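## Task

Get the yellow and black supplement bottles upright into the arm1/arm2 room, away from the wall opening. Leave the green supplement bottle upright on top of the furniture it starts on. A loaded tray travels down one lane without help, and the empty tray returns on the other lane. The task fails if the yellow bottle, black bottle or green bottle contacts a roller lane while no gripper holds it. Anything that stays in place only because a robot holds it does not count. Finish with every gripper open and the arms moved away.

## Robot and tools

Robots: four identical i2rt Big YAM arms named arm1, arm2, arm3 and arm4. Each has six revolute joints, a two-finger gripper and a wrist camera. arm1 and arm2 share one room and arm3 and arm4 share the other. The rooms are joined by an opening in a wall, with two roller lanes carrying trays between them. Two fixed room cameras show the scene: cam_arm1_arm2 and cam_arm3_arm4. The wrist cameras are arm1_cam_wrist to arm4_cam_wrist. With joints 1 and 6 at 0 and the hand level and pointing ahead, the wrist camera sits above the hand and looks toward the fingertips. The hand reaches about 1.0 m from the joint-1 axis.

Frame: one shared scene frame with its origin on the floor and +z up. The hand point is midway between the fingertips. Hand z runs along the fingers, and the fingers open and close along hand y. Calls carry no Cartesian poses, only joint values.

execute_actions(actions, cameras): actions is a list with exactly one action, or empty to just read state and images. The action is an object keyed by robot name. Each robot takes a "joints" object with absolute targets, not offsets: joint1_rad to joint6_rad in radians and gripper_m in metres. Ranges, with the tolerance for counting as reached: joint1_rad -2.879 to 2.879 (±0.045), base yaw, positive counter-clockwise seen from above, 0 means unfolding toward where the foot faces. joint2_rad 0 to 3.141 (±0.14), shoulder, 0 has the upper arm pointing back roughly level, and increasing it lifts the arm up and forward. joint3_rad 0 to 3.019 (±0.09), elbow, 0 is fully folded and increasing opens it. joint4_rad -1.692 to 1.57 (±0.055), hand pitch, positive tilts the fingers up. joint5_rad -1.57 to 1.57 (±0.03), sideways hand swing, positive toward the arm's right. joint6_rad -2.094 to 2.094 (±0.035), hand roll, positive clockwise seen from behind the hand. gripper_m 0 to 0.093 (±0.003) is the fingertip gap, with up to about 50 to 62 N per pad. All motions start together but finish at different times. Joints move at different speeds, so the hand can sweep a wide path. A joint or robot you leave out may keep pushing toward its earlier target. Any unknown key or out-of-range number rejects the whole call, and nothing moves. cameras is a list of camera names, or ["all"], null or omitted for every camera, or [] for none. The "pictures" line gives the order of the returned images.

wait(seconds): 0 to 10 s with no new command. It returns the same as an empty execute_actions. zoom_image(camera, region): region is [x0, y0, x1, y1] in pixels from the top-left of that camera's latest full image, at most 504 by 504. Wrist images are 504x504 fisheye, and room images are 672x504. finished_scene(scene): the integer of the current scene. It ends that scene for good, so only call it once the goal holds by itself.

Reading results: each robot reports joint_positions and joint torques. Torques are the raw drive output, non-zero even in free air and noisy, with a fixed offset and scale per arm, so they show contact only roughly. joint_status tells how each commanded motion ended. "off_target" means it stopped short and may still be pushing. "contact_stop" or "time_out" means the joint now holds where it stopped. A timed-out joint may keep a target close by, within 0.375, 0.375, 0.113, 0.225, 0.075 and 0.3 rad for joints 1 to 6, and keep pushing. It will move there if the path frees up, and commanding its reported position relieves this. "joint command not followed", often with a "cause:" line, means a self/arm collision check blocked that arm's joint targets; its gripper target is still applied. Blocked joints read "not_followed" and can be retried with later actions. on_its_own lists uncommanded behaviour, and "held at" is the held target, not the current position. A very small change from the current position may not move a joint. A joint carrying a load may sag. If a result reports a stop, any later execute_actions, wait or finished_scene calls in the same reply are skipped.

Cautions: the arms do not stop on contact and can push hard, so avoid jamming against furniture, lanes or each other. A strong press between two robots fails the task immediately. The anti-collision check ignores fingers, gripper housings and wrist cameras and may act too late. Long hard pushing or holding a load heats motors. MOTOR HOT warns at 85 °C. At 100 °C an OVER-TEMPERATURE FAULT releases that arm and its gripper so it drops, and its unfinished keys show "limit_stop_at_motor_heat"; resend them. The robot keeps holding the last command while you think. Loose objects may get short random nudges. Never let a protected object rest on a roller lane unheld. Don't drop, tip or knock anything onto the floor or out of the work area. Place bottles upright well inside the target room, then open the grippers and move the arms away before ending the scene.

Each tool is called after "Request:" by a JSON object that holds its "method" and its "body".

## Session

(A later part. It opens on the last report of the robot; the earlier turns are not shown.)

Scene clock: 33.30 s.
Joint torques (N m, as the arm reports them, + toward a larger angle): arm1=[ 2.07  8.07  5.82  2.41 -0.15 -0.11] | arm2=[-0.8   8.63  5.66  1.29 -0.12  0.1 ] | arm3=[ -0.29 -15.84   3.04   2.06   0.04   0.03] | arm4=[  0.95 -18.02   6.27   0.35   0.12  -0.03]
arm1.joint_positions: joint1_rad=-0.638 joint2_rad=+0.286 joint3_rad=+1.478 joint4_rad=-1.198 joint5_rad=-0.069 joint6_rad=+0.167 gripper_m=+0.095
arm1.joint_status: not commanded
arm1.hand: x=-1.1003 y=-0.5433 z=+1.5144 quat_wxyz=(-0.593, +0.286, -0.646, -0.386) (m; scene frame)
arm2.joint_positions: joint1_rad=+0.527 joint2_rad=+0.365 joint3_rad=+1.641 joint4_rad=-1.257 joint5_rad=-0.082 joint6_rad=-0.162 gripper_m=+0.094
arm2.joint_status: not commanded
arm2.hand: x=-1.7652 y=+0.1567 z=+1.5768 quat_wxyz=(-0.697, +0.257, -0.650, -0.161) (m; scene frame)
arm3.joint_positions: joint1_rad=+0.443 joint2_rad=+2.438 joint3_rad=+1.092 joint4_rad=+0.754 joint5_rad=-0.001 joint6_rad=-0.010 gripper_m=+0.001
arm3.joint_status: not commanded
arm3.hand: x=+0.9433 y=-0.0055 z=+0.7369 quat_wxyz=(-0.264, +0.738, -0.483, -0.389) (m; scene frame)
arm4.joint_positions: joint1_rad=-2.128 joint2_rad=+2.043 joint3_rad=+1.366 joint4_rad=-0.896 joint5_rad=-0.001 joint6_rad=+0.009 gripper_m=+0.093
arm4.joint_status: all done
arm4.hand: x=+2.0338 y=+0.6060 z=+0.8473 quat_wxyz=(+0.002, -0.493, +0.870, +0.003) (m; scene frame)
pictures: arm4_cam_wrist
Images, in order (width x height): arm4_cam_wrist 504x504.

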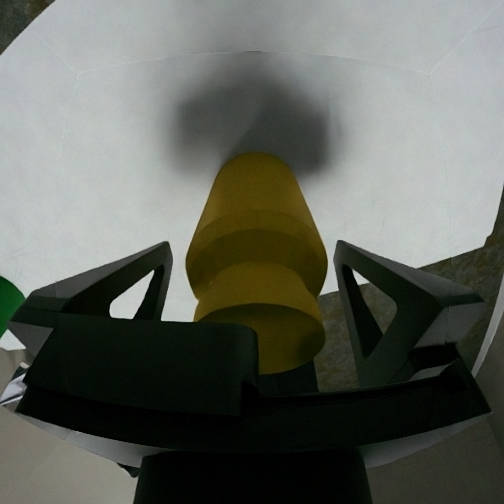

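Request:
{"method": "execute_actions", "body": {"actions": [{"arm4":{"joints":{"joint2_rad":2.08}}}], "cameras": []}}

Request:
{"method": "execute_actions", "body": {"actions": [{"arm4":{"joints":{"gripper_m":0.03}}}], "cameras": ["arm4_cam_wrist"]}}

Request:
{"method": "execute_actions", "body": {"actions": [{"arm4":{"joints":{"joint2_rad":1.8,"joint3_rad":1.67,"joint4_rad":-1.43}}}], "cameras": ["arm4_cam_wrist"]}}

Request:
{"method": "execute_actions", "body": {"actions": [{"arm4":{"joints":{"joint1_rad":0.167,"joint6_rad":0.205,"joint2_rad":1.97,"joint3_rad":1.93,"joint4_rad":-1.55}}}], "cameras": []}}

Request:
{"method": "execute_actions", "body": {"actions": [{"arm4":{"joints":{"joint2_rad":2.22,"joint3_rad":1.91,"joint4_rad":-1.31}}}], "cameras": ["arm4_cam_wrist","cam_arm3_arm4"]}}

Scene clock: 35.57 s.
Joint torques (N m, as the arm reports them, + toward a larger angle): arm1=[ 2.09  8.08  5.84  2.42 -0.15 -0.11] | arm2=[-0.93  8.47  5.74  1.22 -0.12  0.09] | arm3=[ -0.31 -15.85   3.05   2.05   0.04   0.04] | arm4=[  0.92 -16.09   6.14   0.35   0.12  -0.03]
arm1.joint_positions: joint1_rad=-0.638 joint2_rad=+0.286 joint3_rad=+1.478 joint4_rad=-1.198 joint5_rad=-0.069 joint6_rad=+0.167 gripper_m=+0.095
arm1.joint_status: not commanded
arm1.hand: x=-1.1003 y=-0.5433 z=+1.5144 quat_wxyz=(-0.593, +0.286, -0.646, -0.386) (m; scene frame)
arm2.joint_positions: joint1_rad=+0.527 joint2_rad=+0.365 joint3_rad=+1.641 joint4_rad=-1.257 joint5_rad=-0.082 joint6_rad=-0.162 gripper_m=+0.094
arm2.joint_status: not commanded
arm2.hand: x=-1.7652 y=+0.1567 z=+1.5768 quat_wxyz=(-0.697, +0.257, -0.650, -0.161) (m; scene frame)
arm3.joint_positions: joint1_rad=+0.443 joint2_rad=+2.438 joint3_rad=+1.092 joint4_rad=+0.754 joint5_rad=-0.001 joint6_rad=-0.010 gripper_m=+0.001
arm3.joint_status: not commanded
arm3.hand: x=+0.9433 y=-0.0055 z=+0.7369 quat_wxyz=(-0.264, +0.738, -0.483, -0.389) (m; scene frame)
arm4.joint_positions: joint1_rad=-2.128 joint2_rad=+2.061 joint3_rad=+1.366 joint4_rad=-0.896 joint5_rad=-0.001 joint6_rad=+0.009 gripper_m=+0.093
arm4.joint_status: all done
arm4.hand: x=+2.0321 y=+0.6032 z=+0.8376 quat_wxyz=(-0.006, -0.493, +0.870, -0.002) (m; scene frame)
pictures: none
No camera images: the call's "cameras" was empty. Leave "cameras" out to get every camera's image.

Scene clock: 36.20 s.
Joint torques (N m, as the arm reports them, + toward a larger angle): arm1=[ 2.12  8.11  5.81  2.42 -0.15 -0.11] | arm2=[-0.77  8.36  5.66  1.24 -0.13  0.07] | arm3=[ -0.27 -15.84   3.03   2.05   0.04   0.04] | arm4=[  0.86 -16.1    6.11   0.31   0.11  -0.03]
arm1.joint_positions: joint1_rad=-0.638 joint2_rad=+0.286 joint3_rad=+1.478 joint4_rad=-1.198 joint5_rad=-0.069 joint6_rad=+0.167 gripper_m=+0.095
arm1.joint_status: not commanded
arm1.hand: x=-1.1003 y=-0.5433 z=+1.5144 quat_wxyz=(-0.593, +0.286, -0.646, -0.386) (m; scene frame)
arm2.joint_positions: joint1_rad=+0.527 joint2_rad=+0.365 joint3_rad=+1.641 joint4_rad=-1.257 joint5_rad=-0.082 joint6_rad=-0.162 gripper_m=+0.094
arm2.joint_status: not commanded
arm2.hand: x=-1.7652 y=+0.1567 z=+1.5768 quat_wxyz=(-0.697, +0.257, -0.650, -0.161) (m; scene frame)
arm3.joint_positions: joint1_rad=+0.443 joint2_rad=+2.438 joint3_rad=+1.092 joint4_rad=+0.754 joint5_rad=-0.001 joint6_rad=-0.010 gripper_m=+0.001
arm3.joint_status: not commanded
arm3.hand: x=+0.9433 y=-0.0055 z=+0.7369 quat_wxyz=(-0.264, +0.738, -0.483, -0.389) (m; scene frame)
arm4.joint_positions: joint1_rad=-2.128 joint2_rad=+2.062 joint3_rad=+1.366 joint4_rad=-0.895 joint5_rad=+0.000 joint6_rad=+0.008 gripper_m=+0.064
arm4.joint_status: gripper_m off_target (ended at +0.064, target +0.030)
arm4.hand: x=+2.0322 y=+0.6032 z=+0.8374 quat_wxyz=(-0.006, -0.493, +0.870, -0.002) (m; scene frame)
pictures: arm4_cam_wrist
Images, in order (width x height): arm4_cam_wrist 504x504.

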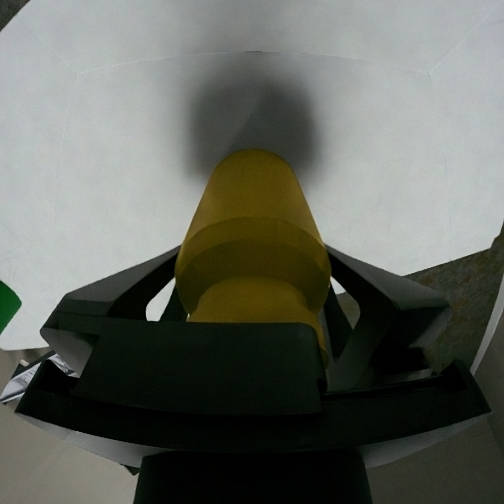

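Scene clock: 37.80 s.
Joint torques (N m, as the arm reports them, + toward a larger angle): arm1=[ 2.08  8.1   5.83  2.42 -0.15 -0.11] | arm2=[-1.02  8.44  5.63  1.29 -0.12  0.09] | arm3=[ -0.31 -15.88   3.03   2.07   0.03   0.04] | arm4=[  0.87 -17.71   8.27  -0.41   0.11  -0.02]
arm1.joint_positions: joint1_rad=-0.638 joint2_rad=+0.286 joint3_rad=+1.478 joint4_rad=-1.198 joint5_rad=-0.069 joint6_rad=+0.167 gripper_m=+0.095
arm1.joint_status: not commanded
arm1.hand: x=-1.1003 y=-0.5433 z=+1.5144 quat_wxyz=(-0.593, +0.286, -0.646, -0.386) (m; scene frame)
arm2.joint_positions: joint1_rad=+0.527 joint2_rad=+0.365 joint3_rad=+1.641 joint4_rad=-1.257 joint5_rad=-0.082 joint6_rad=-0.162 gripper_m=+0.094
arm2.joint_status: not commanded
arm2.hand: x=-1.7652 y=+0.1567 z=+1.5768 quat_wxyz=(-0.697, +0.257, -0.650, -0.161) (m; scene frame)
arm3.joint_positions: joint1_rad=+0.443 joint2_rad=+2.438 joint3_rad=+1.092 joint4_rad=+0.754 joint5_rad=-0.001 joint6_rad=-0.010 gripper_m=+0.001
arm3.joint_status: not commanded
arm3.hand: x=+0.9433 y=-0.0055 z=+0.7369 quat_wxyz=(-0.264, +0.738, -0.483, -0.389) (m; scene frame)
arm4.joint_positions: joint1_rad=-2.128 joint2_rad=+1.812 joint3_rad=+1.654 joint4_rad=-1.421 joint5_rad=+0.000 joint6_rad=+0.008 gripper_m=+0.064
arm4.joint_status: all done
arm4.hand: x=+2.0340 y=+0.6054 z=+1.0715 quat_wxyz=(-0.001, -0.493, +0.870, +0.001) (m; scene frame)
pictures: arm4_cam_wrist
Images, in order (width x height): arm4_cam_wrist 504x504.

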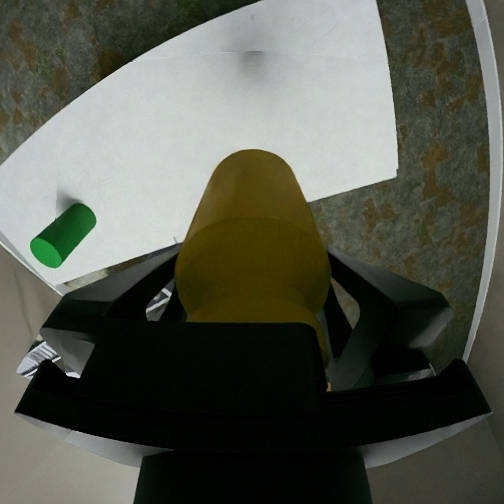

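Scene clock: 40.27 s.
Joint torques (N m, as the arm reports them, + toward a larger angle): arm1=[ 2.09  8.1   5.83  2.43 -0.15 -0.11] | arm2=[-1.04  8.34  5.72  1.24 -0.13  0.09] | arm3=[ -0.32 -15.86   3.05   2.06   0.03   0.04] | arm4=[ -0.21 -21.39  10.1   -0.68   0.21   0.11]
arm1.joint_positions: joint1_rad=-0.638 joint2_rad=+0.286 joint3_rad=+1.478 joint4_rad=-1.198 joint5_rad=-0.069 joint6_rad=+0.167 gripper_m=+0.095
arm1.joint_status: not commanded
arm1.hand: x=-1.1003 y=-0.5433 z=+1.5144 quat_wxyz=(-0.593, +0.286, -0.646, -0.386) (m; scene frame)
arm2.joint_positions: joint1_rad=+0.527 joint2_rad=+0.365 joint3_rad=+1.641 joint4_rad=-1.257 joint5_rad=-0.082 joint6_rad=-0.162 gripper_m=+0.094
arm2.joint_status: not commanded
arm2.hand: x=-1.7652 y=+0.1567 z=+1.5768 quat_wxyz=(-0.697, +0.257, -0.650, -0.161) (m; scene frame)
arm3.joint_positions: joint1_rad=+0.443 joint2_rad=+2.438 joint3_rad=+1.092 joint4_rad=+0.754 joint5_rad=-0.001 joint6_rad=-0.010 gripper_m=+0.001
arm3.joint_status: not commanded
arm3.hand: x=+0.9433 y=-0.0055 z=+0.7369 quat_wxyz=(-0.264, +0.738, -0.483, -0.389) (m; scene frame)
arm4.joint_positions: joint1_rad=+0.171 joint2_rad=+1.998 joint3_rad=+1.886 joint4_rad=-1.539 joint5_rad=-0.002 joint6_rad=+0.196 gripper_m=+0.064
arm4.joint_status: all done
arm4.hand: x=+1.1645 y=+0.0110 z=+1.0483 quat_wxyz=(+0.011, -0.999, -0.001, -0.041) (m; scene frame)
pictures: none
No camera images: the call's "cameras" was empty. Leave "cameras" out to get every camera's image.

Scene clock: 41.63 s.
Joint torques (N m, as the arm reports them, + toward a larger angle): arm1=[ 2.11  8.13  5.82  2.41 -0.15 -0.11] | arm2=[-0.82  8.31  5.69  1.28 -0.12  0.11] | arm3=[ -0.29 -15.89   3.05   2.05   0.03   0.04] | arm4=[ -0.39 -24.06   8.24  -0.06   0.19   0.11]
arm1.joint_positions: joint1_rad=-0.638 joint2_rad=+0.286 joint3_rad=+1.478 joint4_rad=-1.198 joint5_rad=-0.069 joint6_rad=+0.167 gripper_m=+0.095
arm1.joint_status: not commanded
arm1.hand: x=-1.1003 y=-0.5433 z=+1.5144 quat_wxyz=(-0.593, +0.286, -0.646, -0.386) (m; scene frame)
arm2.joint_positions: joint1_rad=+0.527 joint2_rad=+0.365 joint3_rad=+1.641 joint4_rad=-1.257 joint5_rad=-0.082 joint6_rad=-0.162 gripper_m=+0.094
arm2.joint_status: not commanded
arm2.hand: x=-1.7652 y=+0.1567 z=+1.5768 quat_wxyz=(-0.697, +0.257, -0.650, -0.161) (m; scene frame)
arm3.joint_positions: joint1_rad=+0.443 joint2_rad=+2.438 joint3_rad=+1.092 joint4_rad=+0.754 joint5_rad=-0.001 joint6_rad=-0.010 gripper_m=+0.001
arm3.joint_status: not commanded
arm3.hand: x=+0.9433 y=-0.0055 z=+0.7369 quat_wxyz=(-0.264, +0.738, -0.483, -0.389) (m; scene frame)
arm4.joint_positions: joint1_rad=+0.171 joint2_rad=+2.259 joint3_rad=+1.885 joint4_rad=-1.317 joint5_rad=-0.002 joint6_rad=+0.196 gripper_m=+0.064
arm4.joint_status: all done
arm4.hand: x=+1.1251 y=+0.0042 z=+0.8850 quat_wxyz=(+0.014, -0.998, +0.000, -0.060) (m; scene frame)
pictures: arm4_cam_wrist, cam_arm3_arm4
Images, in order (width x height): arm4_cam_wrist 504x504, cam_arm3_arm4 672x504.

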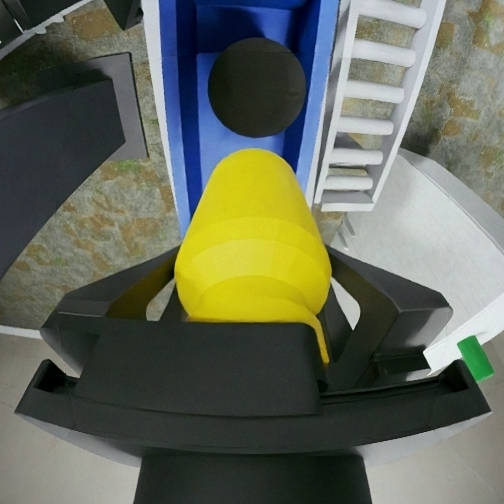

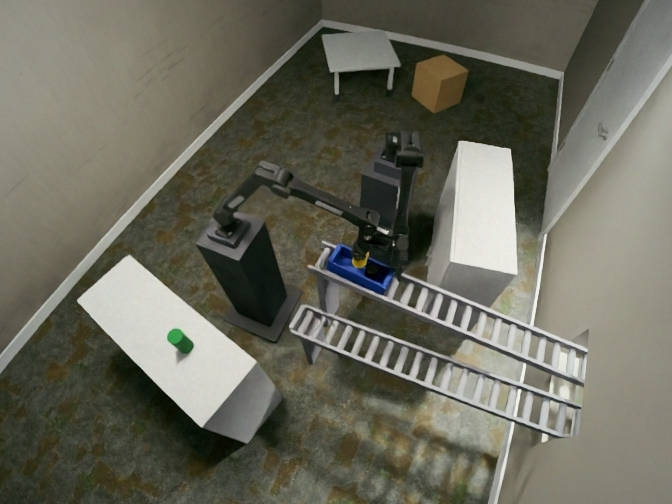

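Request:
{"method": "execute_actions", "body": {"actions": [{"arm4":{"joints":{"joint1_rad":0.18,"joint2_rad":2.385,"joint3_rad":1.87,"joint4_rad":-1.15}}}], "cameras": ["arm4_cam_wrist"]}}

Scene clock: 44.87 s.
Joint torques (N m, as the arm reports them, + toward a larger angle): arm1=[ 2.07  8.07  5.82  2.42 -0.15 -0.11] | arm2=[-0.82  8.5   5.68  1.26 -0.12  0.08] | arm3=[ -2.47 -15.89   3.     2.05   0.45   0.  ] | arm4=[  0.72 -13.32   6.19   0.68  -0.21   0.07]
arm1.joint_positions: joint1_rad=-0.638 joint2_rad=+0.286 joint3_rad=+1.478 joint4_rad=-1.198 joint5_rad=-0.069 joint6_rad=+0.167 gripper_m=+0.095
arm1.joint_status: not commanded
arm1.hand: x=-1.1003 y=-0.5433 z=+1.5144 quat_wxyz=(-0.593, +0.286, -0.646, -0.386) (m; scene frame)
arm2.joint_positions: joint1_rad=+0.527 joint2_rad=+0.365 joint3_rad=+1.641 joint4_rad=-1.257 joint5_rad=-0.082 joint6_rad=-0.162 gripper_m=+0.094
arm2.joint_status: not commanded
arm2.hand: x=-1.7652 y=+0.1567 z=+1.5768 quat_wxyz=(-0.697, +0.257, -0.650, -0.161) (m; scene frame)
arm3.joint_positions: joint1_rad=+0.469 joint2_rad=+2.438 joint3_rad=+1.092 joint4_rad=+0.754 joint5_rad=-0.010 joint6_rad=-0.007 gripper_m=+0.001
arm3.joint_status: not commanded
arm3.hand: x=+0.9262 y=-0.0130 z=+0.7368 quat_wxyz=(-0.255, +0.745, -0.473, -0.395) (m; scene frame)
arm4.joint_positions: joint1_rad=+0.171 joint2_rad=+2.271 joint3_rad=+1.876 joint4_rad=-1.168 joint5_rad=+0.009 joint6_rad=+0.202 gripper_m=+0.064
arm4.joint_status: all done
arm4.hand: x=+1.0941 y=+0.0001 z=+0.8721 quat_wxyz=(+0.007, -1.000, +0.002, +0.004) (m; scene frame)
pictures: arm4_cam_wrist
Images, in order (width x height): arm4_cam_wrist 504x504.

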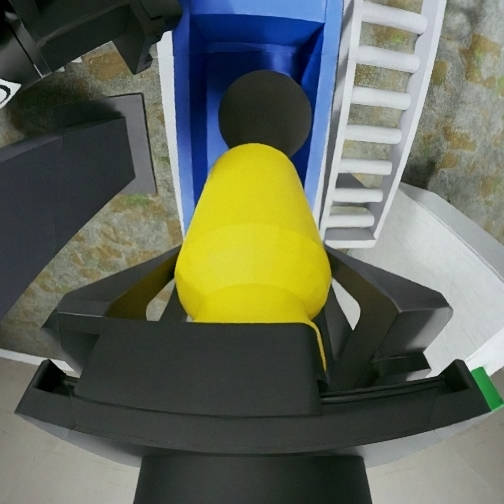

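The wrist swung first and landed on the black bottle. Back up and lower in stages.

Request:
{"method": "execute_actions", "body": {"actions": [{"arm4":{"joints":{"joint2_rad":2.2}}}], "cameras": []}}

Request:
{"method": "execute_actions", "body": {"actions": [{"arm4":{"joints":{"joint4_rad":-1.32}}}], "cameras": ["arm4_cam_wrist"]}}

Request:
{"method": "execute_actions", "body": {"actions": [{"arm4":{"joints":{"joint2_rad":2.31}}}], "cameras": ["arm4_cam_wrist","cam_arm3_arm4"]}}

Scene clock: 48.57 s.
Joint torques (N m, as the arm reports them, + toward a larger angle): arm1=[ 2.08  8.11  5.82  2.41 -0.15 -0.11] | arm2=[-0.62  8.44  5.68  1.24 -0.11  0.1 ] | arm3=[ -2.01 -15.88   3.04   2.05   0.17   0.01] | arm4=[  0.7  -25.46   6.95   0.45   0.03   0.07]
arm1.joint_positions: joint1_rad=-0.638 joint2_rad=+0.286 joint3_rad=+1.478 joint4_rad=-1.198 joint5_rad=-0.069 joint6_rad=+0.167 gripper_m=+0.095
arm1.joint_status: not commanded
arm1.hand: x=-1.1003 y=-0.5433 z=+1.5144 quat_wxyz=(-0.593, +0.286, -0.646, -0.386) (m; scene frame)
arm2.joint_positions: joint1_rad=+0.527 joint2_rad=+0.365 joint3_rad=+1.641 joint4_rad=-1.257 joint5_rad=-0.082 joint6_rad=-0.162 gripper_m=+0.094
arm2.joint_status: not commanded
arm2.hand: x=-1.7652 y=+0.1567 z=+1.5768 quat_wxyz=(-0.697, +0.257, -0.650, -0.161) (m; scene frame)
arm3.joint_positions: joint1_rad=+0.464 joint2_rad=+2.438 joint3_rad=+1.092 joint4_rad=+0.754 joint5_rad=-0.004 joint6_rad=-0.007 gripper_m=+0.001
arm3.joint_status: not commanded
arm3.hand: x=+0.9302 y=-0.0112 z=+0.7368 quat_wxyz=(-0.259, +0.743, -0.476, -0.393) (m; scene frame)
arm4.joint_positions: joint1_rad=+0.171 joint2_rad=+2.246 joint3_rad=+1.866 joint4_rad=-1.163 joint5_rad=+0.002 joint6_rad=+0.202 gripper_m=+0.064
arm4.joint_status: all done
arm4.hand: x=+1.0933 y=-0.0013 z=+0.8851 quat_wxyz=(+0.002, -1.000, +0.002, +0.013) (m; scene frame)
pictures: none
No camera images: the call's "cameras" was empty. Leave "cameras" out to get every camera's image.

Scene clock: 49.40 s.
Joint torques (N m, as the arm reports them, + toward a larger angle): arm1=[ 2.06  8.12  5.83  2.42 -0.15 -0.11] | arm2=[-0.81  8.54  5.75  1.28 -0.12  0.09] | arm3=[ -2.03 -15.88   3.04   2.05   0.17   0.01] | arm4=[  0.66 -25.04   6.75  -0.77   0.03   0.07]
arm1.joint_positions: joint1_rad=-0.638 joint2_rad=+0.286 joint3_rad=+1.478 joint4_rad=-1.198 joint5_rad=-0.069 joint6_rad=+0.167 gripper_m=+0.095
arm1.joint_status: not commanded
arm1.hand: x=-1.1003 y=-0.5433 z=+1.5144 quat_wxyz=(-0.593, +0.286, -0.646, -0.386) (m; scene frame)
arm2.joint_positions: joint1_rad=+0.527 joint2_rad=+0.365 joint3_rad=+1.641 joint4_rad=-1.257 joint5_rad=-0.082 joint6_rad=-0.162 gripper_m=+0.094
arm2.joint_status: not commanded
arm2.hand: x=-1.7652 y=+0.1567 z=+1.5768 quat_wxyz=(-0.697, +0.257, -0.650, -0.161) (m; scene frame)
arm3.joint_positions: joint1_rad=+0.464 joint2_rad=+2.438 joint3_rad=+1.092 joint4_rad=+0.754 joint5_rad=-0.004 joint6_rad=-0.007 gripper_m=+0.001
arm3.joint_status: not commanded
arm3.hand: x=+0.9302 y=-0.0112 z=+0.7368 quat_wxyz=(-0.259, +0.743, -0.476, -0.393) (m; scene frame)
arm4.joint_positions: joint1_rad=+0.171 joint2_rad=+2.245 joint3_rad=+1.866 joint4_rad=-1.309 joint5_rad=+0.002 joint6_rad=+0.202 gripper_m=+0.064
arm4.joint_status: all done
arm4.hand: x=+1.1285 y=+0.0057 z=+0.8871 quat_wxyz=(+0.017, -0.998, +0.002, -0.058) (m; scene frame)
pictures: arm4_cam_wrist
Images, in order (width x height): arm4_cam_wrist 504x504.

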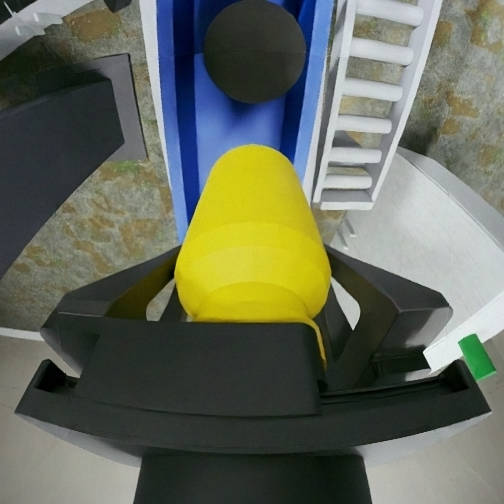

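Scene clock: 50.50 s.
Joint torques (N m, as the arm reports them, + toward a larger angle): arm1=[ 2.1   8.04  5.83  2.42 -0.15 -0.11] | arm2=[-0.71  8.6   5.76  1.21 -0.13  0.1 ] | arm3=[ -2.14 -15.86   3.05   2.06   0.11   0.01] | arm4=[  0.58 -21.13   6.48  -0.74   0.06   0.07]
arm1.joint_positions: joint1_rad=-0.638 joint2_rad=+0.286 joint3_rad=+1.478 joint4_rad=-1.198 joint5_rad=-0.069 joint6_rad=+0.167 gripper_m=+0.095
arm1.joint_status: not commanded
arm1.hand: x=-1.1003 y=-0.5433 z=+1.5144 quat_wxyz=(-0.593, +0.286, -0.646, -0.386) (m; scene frame)
arm2.joint_positions: joint1_rad=+0.527 joint2_rad=+0.365 joint3_rad=+1.641 joint4_rad=-1.257 joint5_rad=-0.082 joint6_rad=-0.162 gripper_m=+0.094
arm2.joint_status: not commanded
arm2.hand: x=-1.7652 y=+0.1567 z=+1.5768 quat_wxyz=(-0.697, +0.257, -0.650, -0.161) (m; scene frame)
arm3.joint_positions: joint1_rad=+0.463 joint2_rad=+2.438 joint3_rad=+1.092 joint4_rad=+0.754 joint5_rad=-0.003 joint6_rad=-0.007 gripper_m=+0.001
arm3.joint_status: not commanded
arm3.hand: x=+0.9313 y=-0.0107 z=+0.7368 quat_wxyz=(-0.259, +0.743, -0.477, -0.392) (m; scene frame)
arm4.joint_positions: joint1_rad=+0.174 joint2_rad=+2.305 joint3_rad=+1.866 joint4_rad=-1.312 joint5_rad=+0.001 joint6_rad=+0.202 gripper_m=+0.064
arm4.joint_status: all done
arm4.hand: x=+1.1386 y=+0.0063 z=+0.8507 quat_wxyz=(+0.022, -0.996, +0.001, -0.089) (m; scene frame)
pictures: arm4_cam_wrist, cam_arm3_arm4
Images, in order (width x height): arm4_cam_wrist 504x504, cam_arm3_arm4 672x504.

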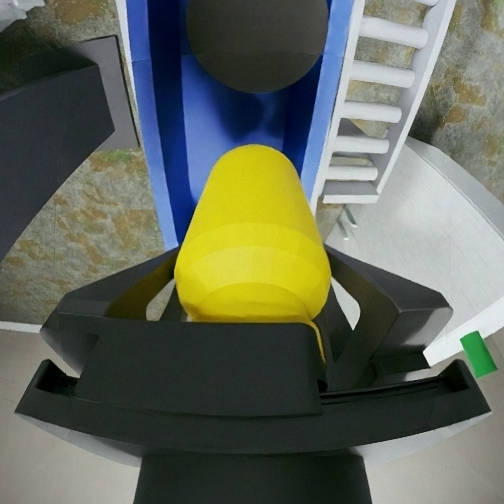

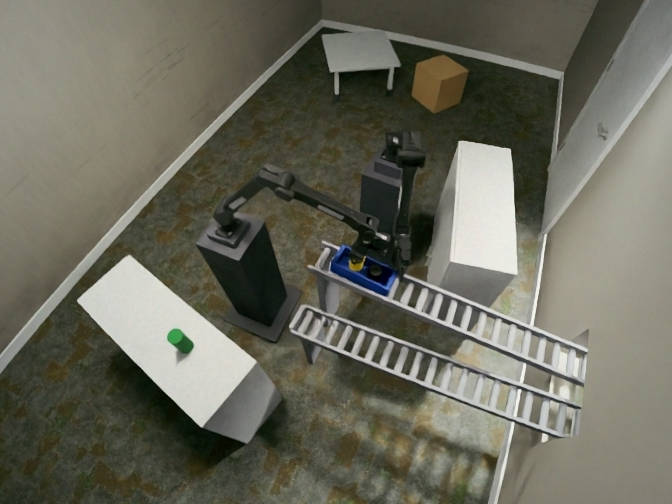

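Request:
{"method": "execute_actions", "body": {"actions": [{"arm4":{"joints":{"joint1_rad":0.192,"joint2_rad":2.41,"joint4_rad":-1.17}}}], "cameras": ["arm4_cam_wrist"]}}

Scene clock: 52.07 s.
Joint torques (N m, as the arm reports them, + toward a larger angle): arm1=[ 2.11  8.11  5.83  2.42 -0.15 -0.11] | arm2=[-1.03  8.59  5.71  1.3  -0.12  0.09] | arm3=[ -1.8  -15.9    3.03   2.05   0.1    0.01] | arm4=[  0.34 -23.1    6.17  -0.17   0.11   0.06]
arm1.joint_positions: joint1_rad=-0.638 joint2_rad=+0.286 joint3_rad=+1.478 joint4_rad=-1.198 joint5_rad=-0.069 joint6_rad=+0.167 gripper_m=+0.095
arm1.joint_status: not commanded
arm1.hand: x=-1.1003 y=-0.5433 z=+1.5144 quat_wxyz=(-0.593, +0.286, -0.646, -0.386) (m; scene frame)
arm2.joint_positions: joint1_rad=+0.527 joint2_rad=+0.365 joint3_rad=+1.641 joint4_rad=-1.257 joint5_rad=-0.082 joint6_rad=-0.162 gripper_m=+0.094
arm2.joint_status: not commanded
arm2.hand: x=-1.7652 y=+0.1567 z=+1.5768 quat_wxyz=(-0.697, +0.257, -0.650, -0.161) (m; scene frame)
arm3.joint_positions: joint1_rad=+0.462 joint2_rad=+2.438 joint3_rad=+1.092 joint4_rad=+0.754 joint5_rad=-0.003 joint6_rad=-0.007 gripper_m=+0.001
arm3.joint_status: not commanded
arm3.hand: x=+0.9318 y=-0.0105 z=+0.7368 quat_wxyz=(-0.260, +0.742, -0.477, -0.392) (m; scene frame)
arm4.joint_positions: joint1_rad=+0.185 joint2_rad=+2.417 joint3_rad=+1.864 joint4_rad=-1.177 joint5_rad=+0.000 joint6_rad=+0.203 gripper_m=+0.064
arm4.joint_status: all done
arm4.hand: x=+1.1316 y=-0.0019 z=+0.7758 quat_wxyz=(+0.020, -0.997, -0.004, -0.079) (m; scene frame)
pictures: arm4_cam_wrist
Images, in order (width x height): arm4_cam_wrist 504x504.

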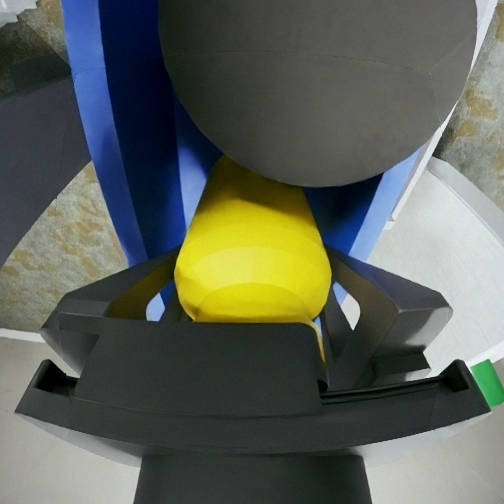

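Request:
{"method": "execute_actions", "body": {"actions": [{"arm4":{"joints":{"joint2_rad":2.445}}}], "cameras": []}}

Request:
{"method": "execute_actions", "body": {"actions": [{"arm4":{"joints":{"joint2_rad":2.42,"gripper_m":0.08}}}], "cameras": ["arm4_cam_wrist"]}}

Request:
{"method": "execute_actions", "body": {"actions": [{"arm4":{"joints":{"joint2_rad":2.1,"joint4_rad":-1.27}}}], "cameras": ["arm4_cam_wrist","cam_arm3_arm4"]}}

Scene clock: 53.27 s.
Joint torques (N m, as the arm reports them, + toward a larger angle): arm1=[ 2.08  8.11  5.84  2.43 -0.15 -0.11] | arm2=[-0.55  8.52  5.63  1.27 -0.14  0.1 ] | arm3=[ -1.77 -15.94   3.04   2.05   0.1    0.01] | arm4=[  0.58 -20.28   6.24  -0.15   0.11   0.07]
arm1.joint_positions: joint1_rad=-0.638 joint2_rad=+0.286 joint3_rad=+1.478 joint4_rad=-1.198 joint5_rad=-0.069 joint6_rad=+0.167 gripper_m=+0.095
arm1.joint_status: not commanded
arm1.hand: x=-1.1003 y=-0.5433 z=+1.5144 quat_wxyz=(-0.593, +0.286, -0.646, -0.386) (m; scene frame)
arm2.joint_positions: joint1_rad=+0.527 joint2_rad=+0.365 joint3_rad=+1.641 joint4_rad=-1.257 joint5_rad=-0.082 joint6_rad=-0.162 gripper_m=+0.094
arm2.joint_status: not commanded
arm2.hand: x=-1.7652 y=+0.1567 z=+1.5768 quat_wxyz=(-0.697, +0.257, -0.650, -0.161) (m; scene frame)
arm3.joint_positions: joint1_rad=+0.461 joint2_rad=+2.438 joint3_rad=+1.092 joint4_rad=+0.754 joint5_rad=-0.003 joint6_rad=-0.007 gripper_m=+0.001
arm3.joint_status: not commanded
arm3.hand: x=+0.9320 y=-0.0104 z=+0.7368 quat_wxyz=(-0.260, +0.742, -0.477, -0.392) (m; scene frame)
arm4.joint_positions: joint1_rad=+0.185 joint2_rad=+2.421 joint3_rad=+1.864 joint4_rad=-1.176 joint5_rad=+0.000 joint6_rad=+0.203 gripper_m=+0.064
arm4.joint_status: all done
arm4.hand: x=+1.1323 y=-0.0018 z=+0.7736 quat_wxyz=(+0.020, -0.997, -0.004, -0.080) (m; scene frame)
pictures: none
No camera images: the call's "cameras" was empty. Leave "cameras" out to get every camera's image.

Scene clock: 53.87 s.
Joint torques (N m, as the arm reports them, + toward a larger angle): arm1=[ 2.1   8.15  5.83  2.43 -0.15 -0.11] | arm2=[-0.92  8.52  5.67  1.23 -0.12  0.09] | arm3=[ -1.89 -15.94   3.07   2.05   0.09   0.01] | arm4=[  0.65 -22.11   6.25  -0.17   0.15   0.05]
arm1.joint_positions: joint1_rad=-0.638 joint2_rad=+0.286 joint3_rad=+1.478 joint4_rad=-1.198 joint5_rad=-0.069 joint6_rad=+0.167 gripper_m=+0.095
arm1.joint_status: not commanded
arm1.hand: x=-1.1003 y=-0.5433 z=+1.5144 quat_wxyz=(-0.593, +0.286, -0.646, -0.386) (m; scene frame)
arm2.joint_positions: joint1_rad=+0.527 joint2_rad=+0.365 joint3_rad=+1.641 joint4_rad=-1.257 joint5_rad=-0.082 joint6_rad=-0.162 gripper_m=+0.094
arm2.joint_status: not commanded
arm2.hand: x=-1.7652 y=+0.1567 z=+1.5768 quat_wxyz=(-0.697, +0.257, -0.650, -0.161) (m; scene frame)
arm3.joint_positions: joint1_rad=+0.461 joint2_rad=+2.438 joint3_rad=+1.092 joint4_rad=+0.754 joint5_rad=-0.003 joint6_rad=-0.007 gripper_m=+0.001
arm3.joint_status: not commanded
arm3.hand: x=+0.9320 y=-0.0104 z=+0.7368 quat_wxyz=(-0.260, +0.742, -0.477, -0.392) (m; scene frame)
arm4.joint_positions: joint1_rad=+0.185 joint2_rad=+2.421 joint3_rad=+1.864 joint4_rad=-1.176 joint5_rad=-0.001 joint6_rad=+0.204 gripper_m=+0.078
arm4.joint_status: all done
arm4.hand: x=+1.1323 y=-0.0020 z=+0.7736 quat_wxyz=(+0.020, -0.997, -0.003, -0.080) (m; scene frame)
pictures: arm4_cam_wrist
Images, in order (width x height): arm4_cam_wrist 504x504.

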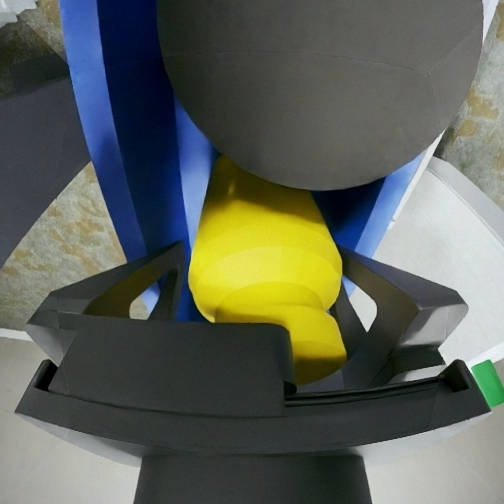

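Scene clock: 55.40 s.
Joint torques (N m, as the arm reports them, + toward a larger angle): arm1=[ 2.11  8.12  5.81  2.43 -0.15 -0.11] | arm2=[-0.81  8.62  5.71  1.3  -0.11  0.09] | arm3=[ -1.63 -15.85   3.04   2.04   0.14   0.  ] | arm4=[  0.48 -20.35   7.9   -0.32   0.14   0.04]
arm1.joint_positions: joint1_rad=-0.638 joint2_rad=+0.286 joint3_rad=+1.478 joint4_rad=-1.198 joint5_rad=-0.069 joint6_rad=+0.167 gripper_m=+0.095
arm1.joint_status: not commanded
arm1.hand: x=-1.1003 y=-0.5433 z=+1.5144 quat_wxyz=(-0.593, +0.286, -0.646, -0.386) (m; scene frame)
arm2.joint_positions: joint1_rad=+0.527 joint2_rad=+0.365 joint3_rad=+1.641 joint4_rad=-1.257 joint5_rad=-0.082 joint6_rad=-0.162 gripper_m=+0.094
arm2.joint_status: not commanded
arm2.hand: x=-1.7652 y=+0.1567 z=+1.5768 quat_wxyz=(-0.697, +0.257, -0.650, -0.161) (m; scene frame)
arm3.joint_positions: joint1_rad=+0.460 joint2_rad=+2.438 joint3_rad=+1.092 joint4_rad=+0.754 joint5_rad=-0.003 joint6_rad=-0.006 gripper_m=+0.001
arm3.joint_status: not commanded
arm3.hand: x=+0.9330 y=-0.0099 z=+0.7368 quat_wxyz=(-0.260, +0.742, -0.478, -0.392) (m; scene frame)
arm4.joint_positions: joint1_rad=+0.186 joint2_rad=+2.095 joint3_rad=+1.859 joint4_rad=-1.262 joint5_rad=-0.001 joint6_rad=+0.204 gripper_m=+0.080
arm4.joint_status: all done
arm4.hand: x=+1.1088 y=-0.0094 z=+0.9787 quat_wxyz=(-0.004, -0.999, -0.004, +0.035) (m; scene frame)
pictures: arm4_cam_wrist, cam_arm3_arm4
Images, in order (width x height): arm4_cam_wrist 504x504, cam_arm3_arm4 672x504.

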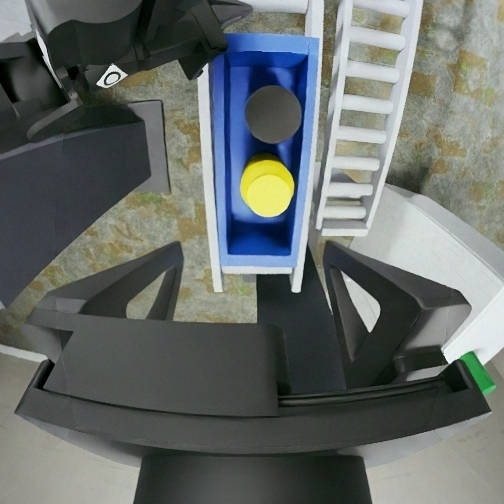

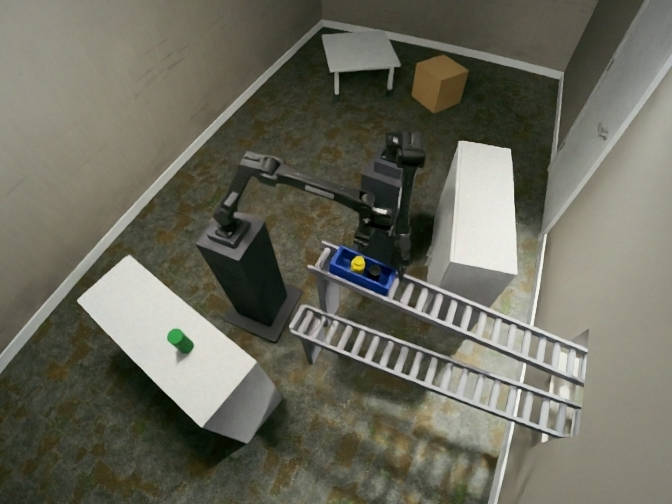

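Request:
{"method": "execute_actions", "body": {"actions": [{"arm4":{"joints":{"joint1_rad":-0.3,"joint2_rad":1.6,"joint4_rad":-1.55}},"arm3":{"joints":{"joint1_rad":0.6,"joint2_rad":1.95}}}], "cameras": ["cam_arm3_arm4"]}}

Request:
{"method": "wait", "body": {"seconds": 10}}

Request:
{"method": "zoom_image", "body": {"camera": "cam_arm1_arm2", "region": [260, 230, 380, 320]}}

Scene clock: 57.53 s.
Joint torques (N m, as the arm reports them, + toward a larger angle): arm1=[ 2.09  8.09  5.83  2.42 -0.15 -0.11] | arm2=[-0.9   8.62  5.69  1.27 -0.14  0.1 ] | arm3=[ -1.14 -12.05   7.01   1.77   0.03   0.01] | arm4=[ -0.46 -14.25   8.43   0.19   0.09   0.04]
arm1.joint_positions: joint1_rad=-0.638 joint2_rad=+0.286 joint3_rad=+1.478 joint4_rad=-1.198 joint5_rad=-0.069 joint6_rad=+0.167 gripper_m=+0.095
arm1.joint_status: not commanded
arm1.hand: x=-1.1003 y=-0.5433 z=+1.5144 quat_wxyz=(-0.593, +0.286, -0.646, -0.386) (m; scene frame)
arm2.joint_positions: joint1_rad=+0.527 joint2_rad=+0.365 joint3_rad=+1.641 joint4_rad=-1.257 joint5_rad=-0.082 joint6_rad=-0.162 gripper_m=+0.094
arm2.joint_status: not commanded
arm2.hand: x=-1.7652 y=+0.1567 z=+1.5768 quat_wxyz=(-0.697, +0.257, -0.650, -0.161) (m; scene frame)
arm3.joint_positions: joint1_rad=+0.604 joint2_rad=+1.939 joint3_rad=+1.085 joint4_rad=+0.766 joint5_rad=-0.001 joint6_rad=-0.006 gripper_m=+0.001
arm3.joint_status: all done
arm3.hand: x=+0.8099 y=+0.0082 z=+1.0720 quat_wxyz=(-0.331, +0.648, -0.353, -0.588) (m; scene frame)
arm4.joint_positions: joint1_rad=-0.296 joint2_rad=+1.606 joint3_rad=+1.856 joint4_rad=-1.542 joint5_rad=+0.001 joint6_rad=+0.204 gripper_m=+0.080
arm4.joint_status: all done
arm4.hand: x=+1.2317 y=+0.2719 z=+1.2559 quat_wxyz=(+0.009, -0.963, +0.232, +0.139) (m; scene frame)
pictures: cam_arm3_arm4
Images, in order (width x height): cam_arm3_arm4 672x504.

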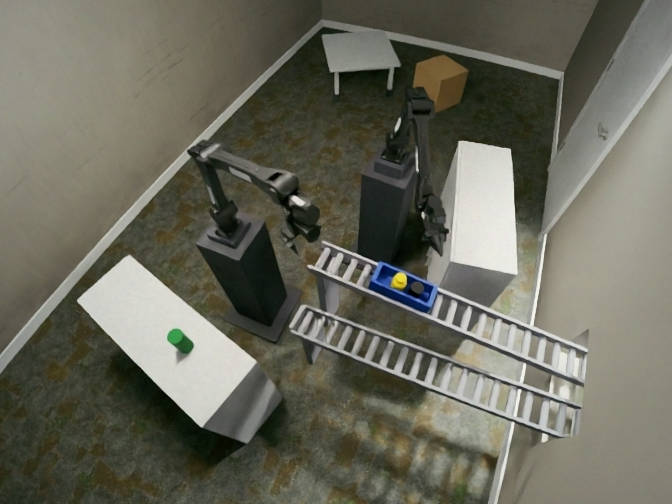

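Scene clock: 67.53 s.
Joint torques (N m, as the arm reports them, + toward a larger angle): arm1=[ 2.04  8.06  5.84  2.4  -0.15 -0.11] | arm2=[-0.8   8.55  5.74  1.22 -0.13  0.1 ] | arm3=[ -1.2  -12.7    6.96   1.75   0.03   0.  ] | arm4=[ -0.36 -14.36   8.49   0.2    0.08   0.04]
arm1.joint_positions: joint1_rad=-0.638 joint2_rad=+0.286 joint3_rad=+1.478 joint4_rad=-1.198 joint5_rad=-0.069 joint6_rad=+0.167 gripper_m=+0.095
arm1.joint_status: not commanded
arm1.hand: x=-1.1003 y=-0.5433 z=+1.5144 quat_wxyz=(-0.593, +0.286, -0.646, -0.386) (m; scene frame)
arm2.joint_positions: joint1_rad=+0.527 joint2_rad=+0.365 joint3_rad=+1.641 joint4_rad=-1.257 joint5_rad=-0.082 joint6_rad=-0.162 gripper_m=+0.094
arm2.joint_status: not commanded
arm2.hand: x=-1.7652 y=+0.1567 z=+1.5768 quat_wxyz=(-0.697, +0.257, -0.650, -0.161) (m; scene frame)
arm3.joint_positions: joint1_rad=+0.604 joint2_rad=+1.939 joint3_rad=+1.085 joint4_rad=+0.766 joint5_rad=-0.001 joint6_rad=-0.006 gripper_m=+0.001
arm3.joint_status: all done
arm3.hand: x=+0.8099 y=+0.0082 z=+1.0720 quat_wxyz=(-0.331, +0.648, -0.353, -0.588) (m; scene frame)
arm4.joint_positions: joint1_rad=-0.296 joint2_rad=+1.606 joint3_rad=+1.856 joint4_rad=-1.542 joint5_rad=+0.001 joint6_rad=+0.204 gripper_m=+0.080
arm4.joint_status: all done
arm4.hand: x=+1.2317 y=+0.2719 z=+1.2559 quat_wxyz=(+0.009, -0.963, +0.232, +0.139) (m; scene frame)
wait: 10.00 s; at rest by 0.27 s
pictures: arm1_cam_wrist, arm2_cam_wrist, arm3_cam_wrist, arm4_cam_wrist, cam_arm1_arm2, cam_arm3_arm4
Images, in order (width x height): arm1_cam_wrist 504x504, arm2_cam_wrist 504x504, arm3_cam_wrist 504x504, arm4_cam_wrist 504x504, cam_arm1_arm2 672x504, cam_arm3_arm4 672x504.

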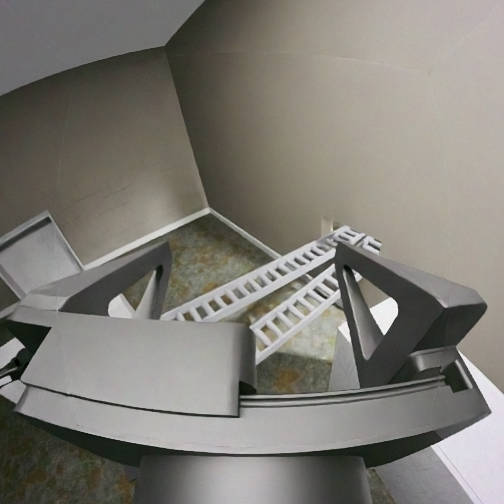

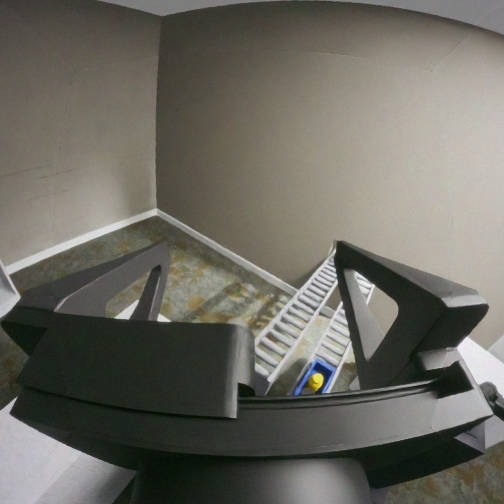

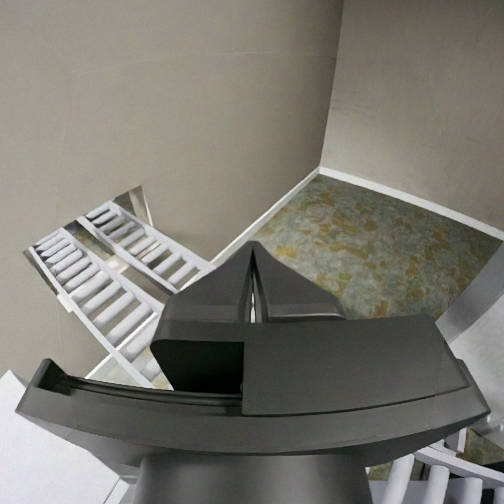

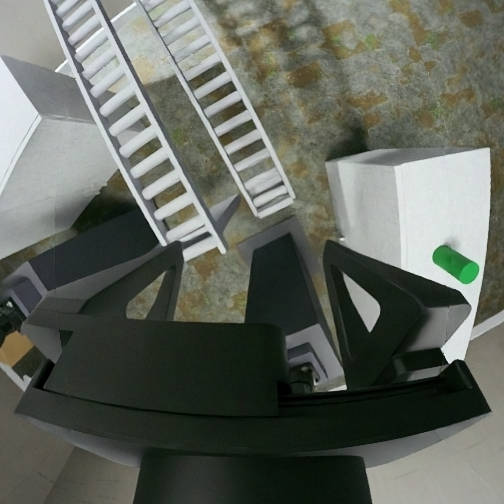

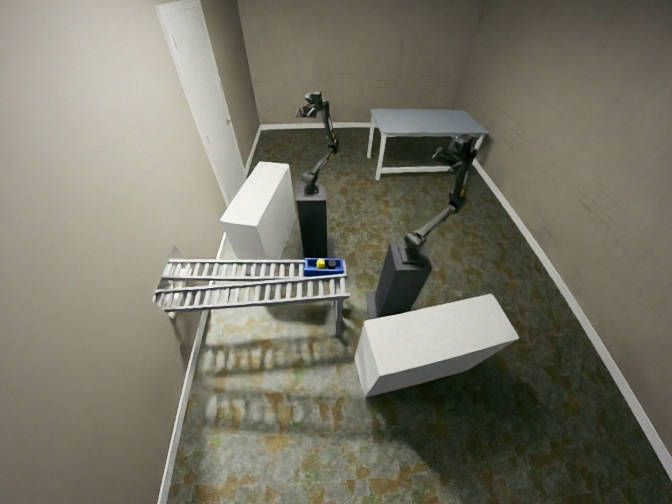

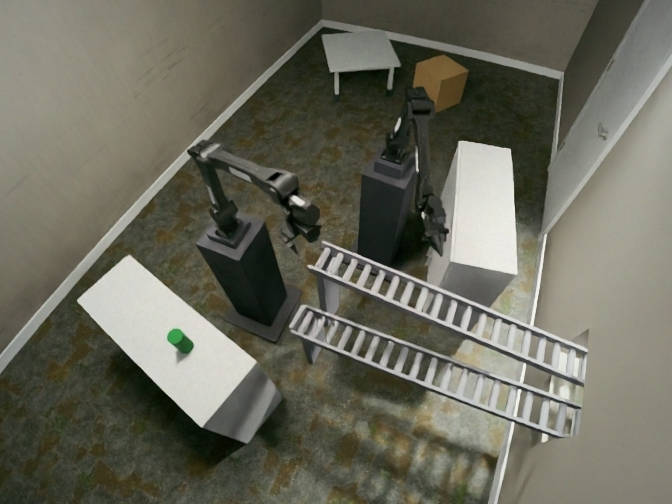

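Region (260, 230, 380, 320) of cam_arm1_arm2's 672x504 image, scaled by 4.200, with more detail than that image has; it fills the top 378 rows of this view, and the rest is white.

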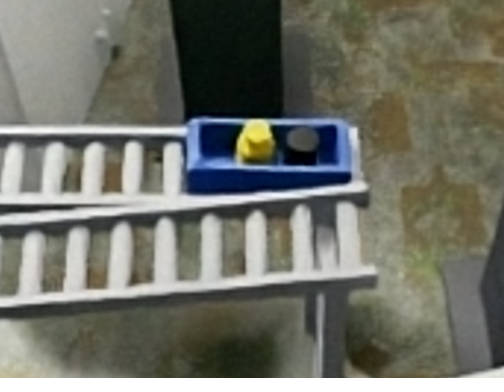

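Request:
{"method": "finished_scene", "body": {"scene": 2}}

The scene is finished: the task was done.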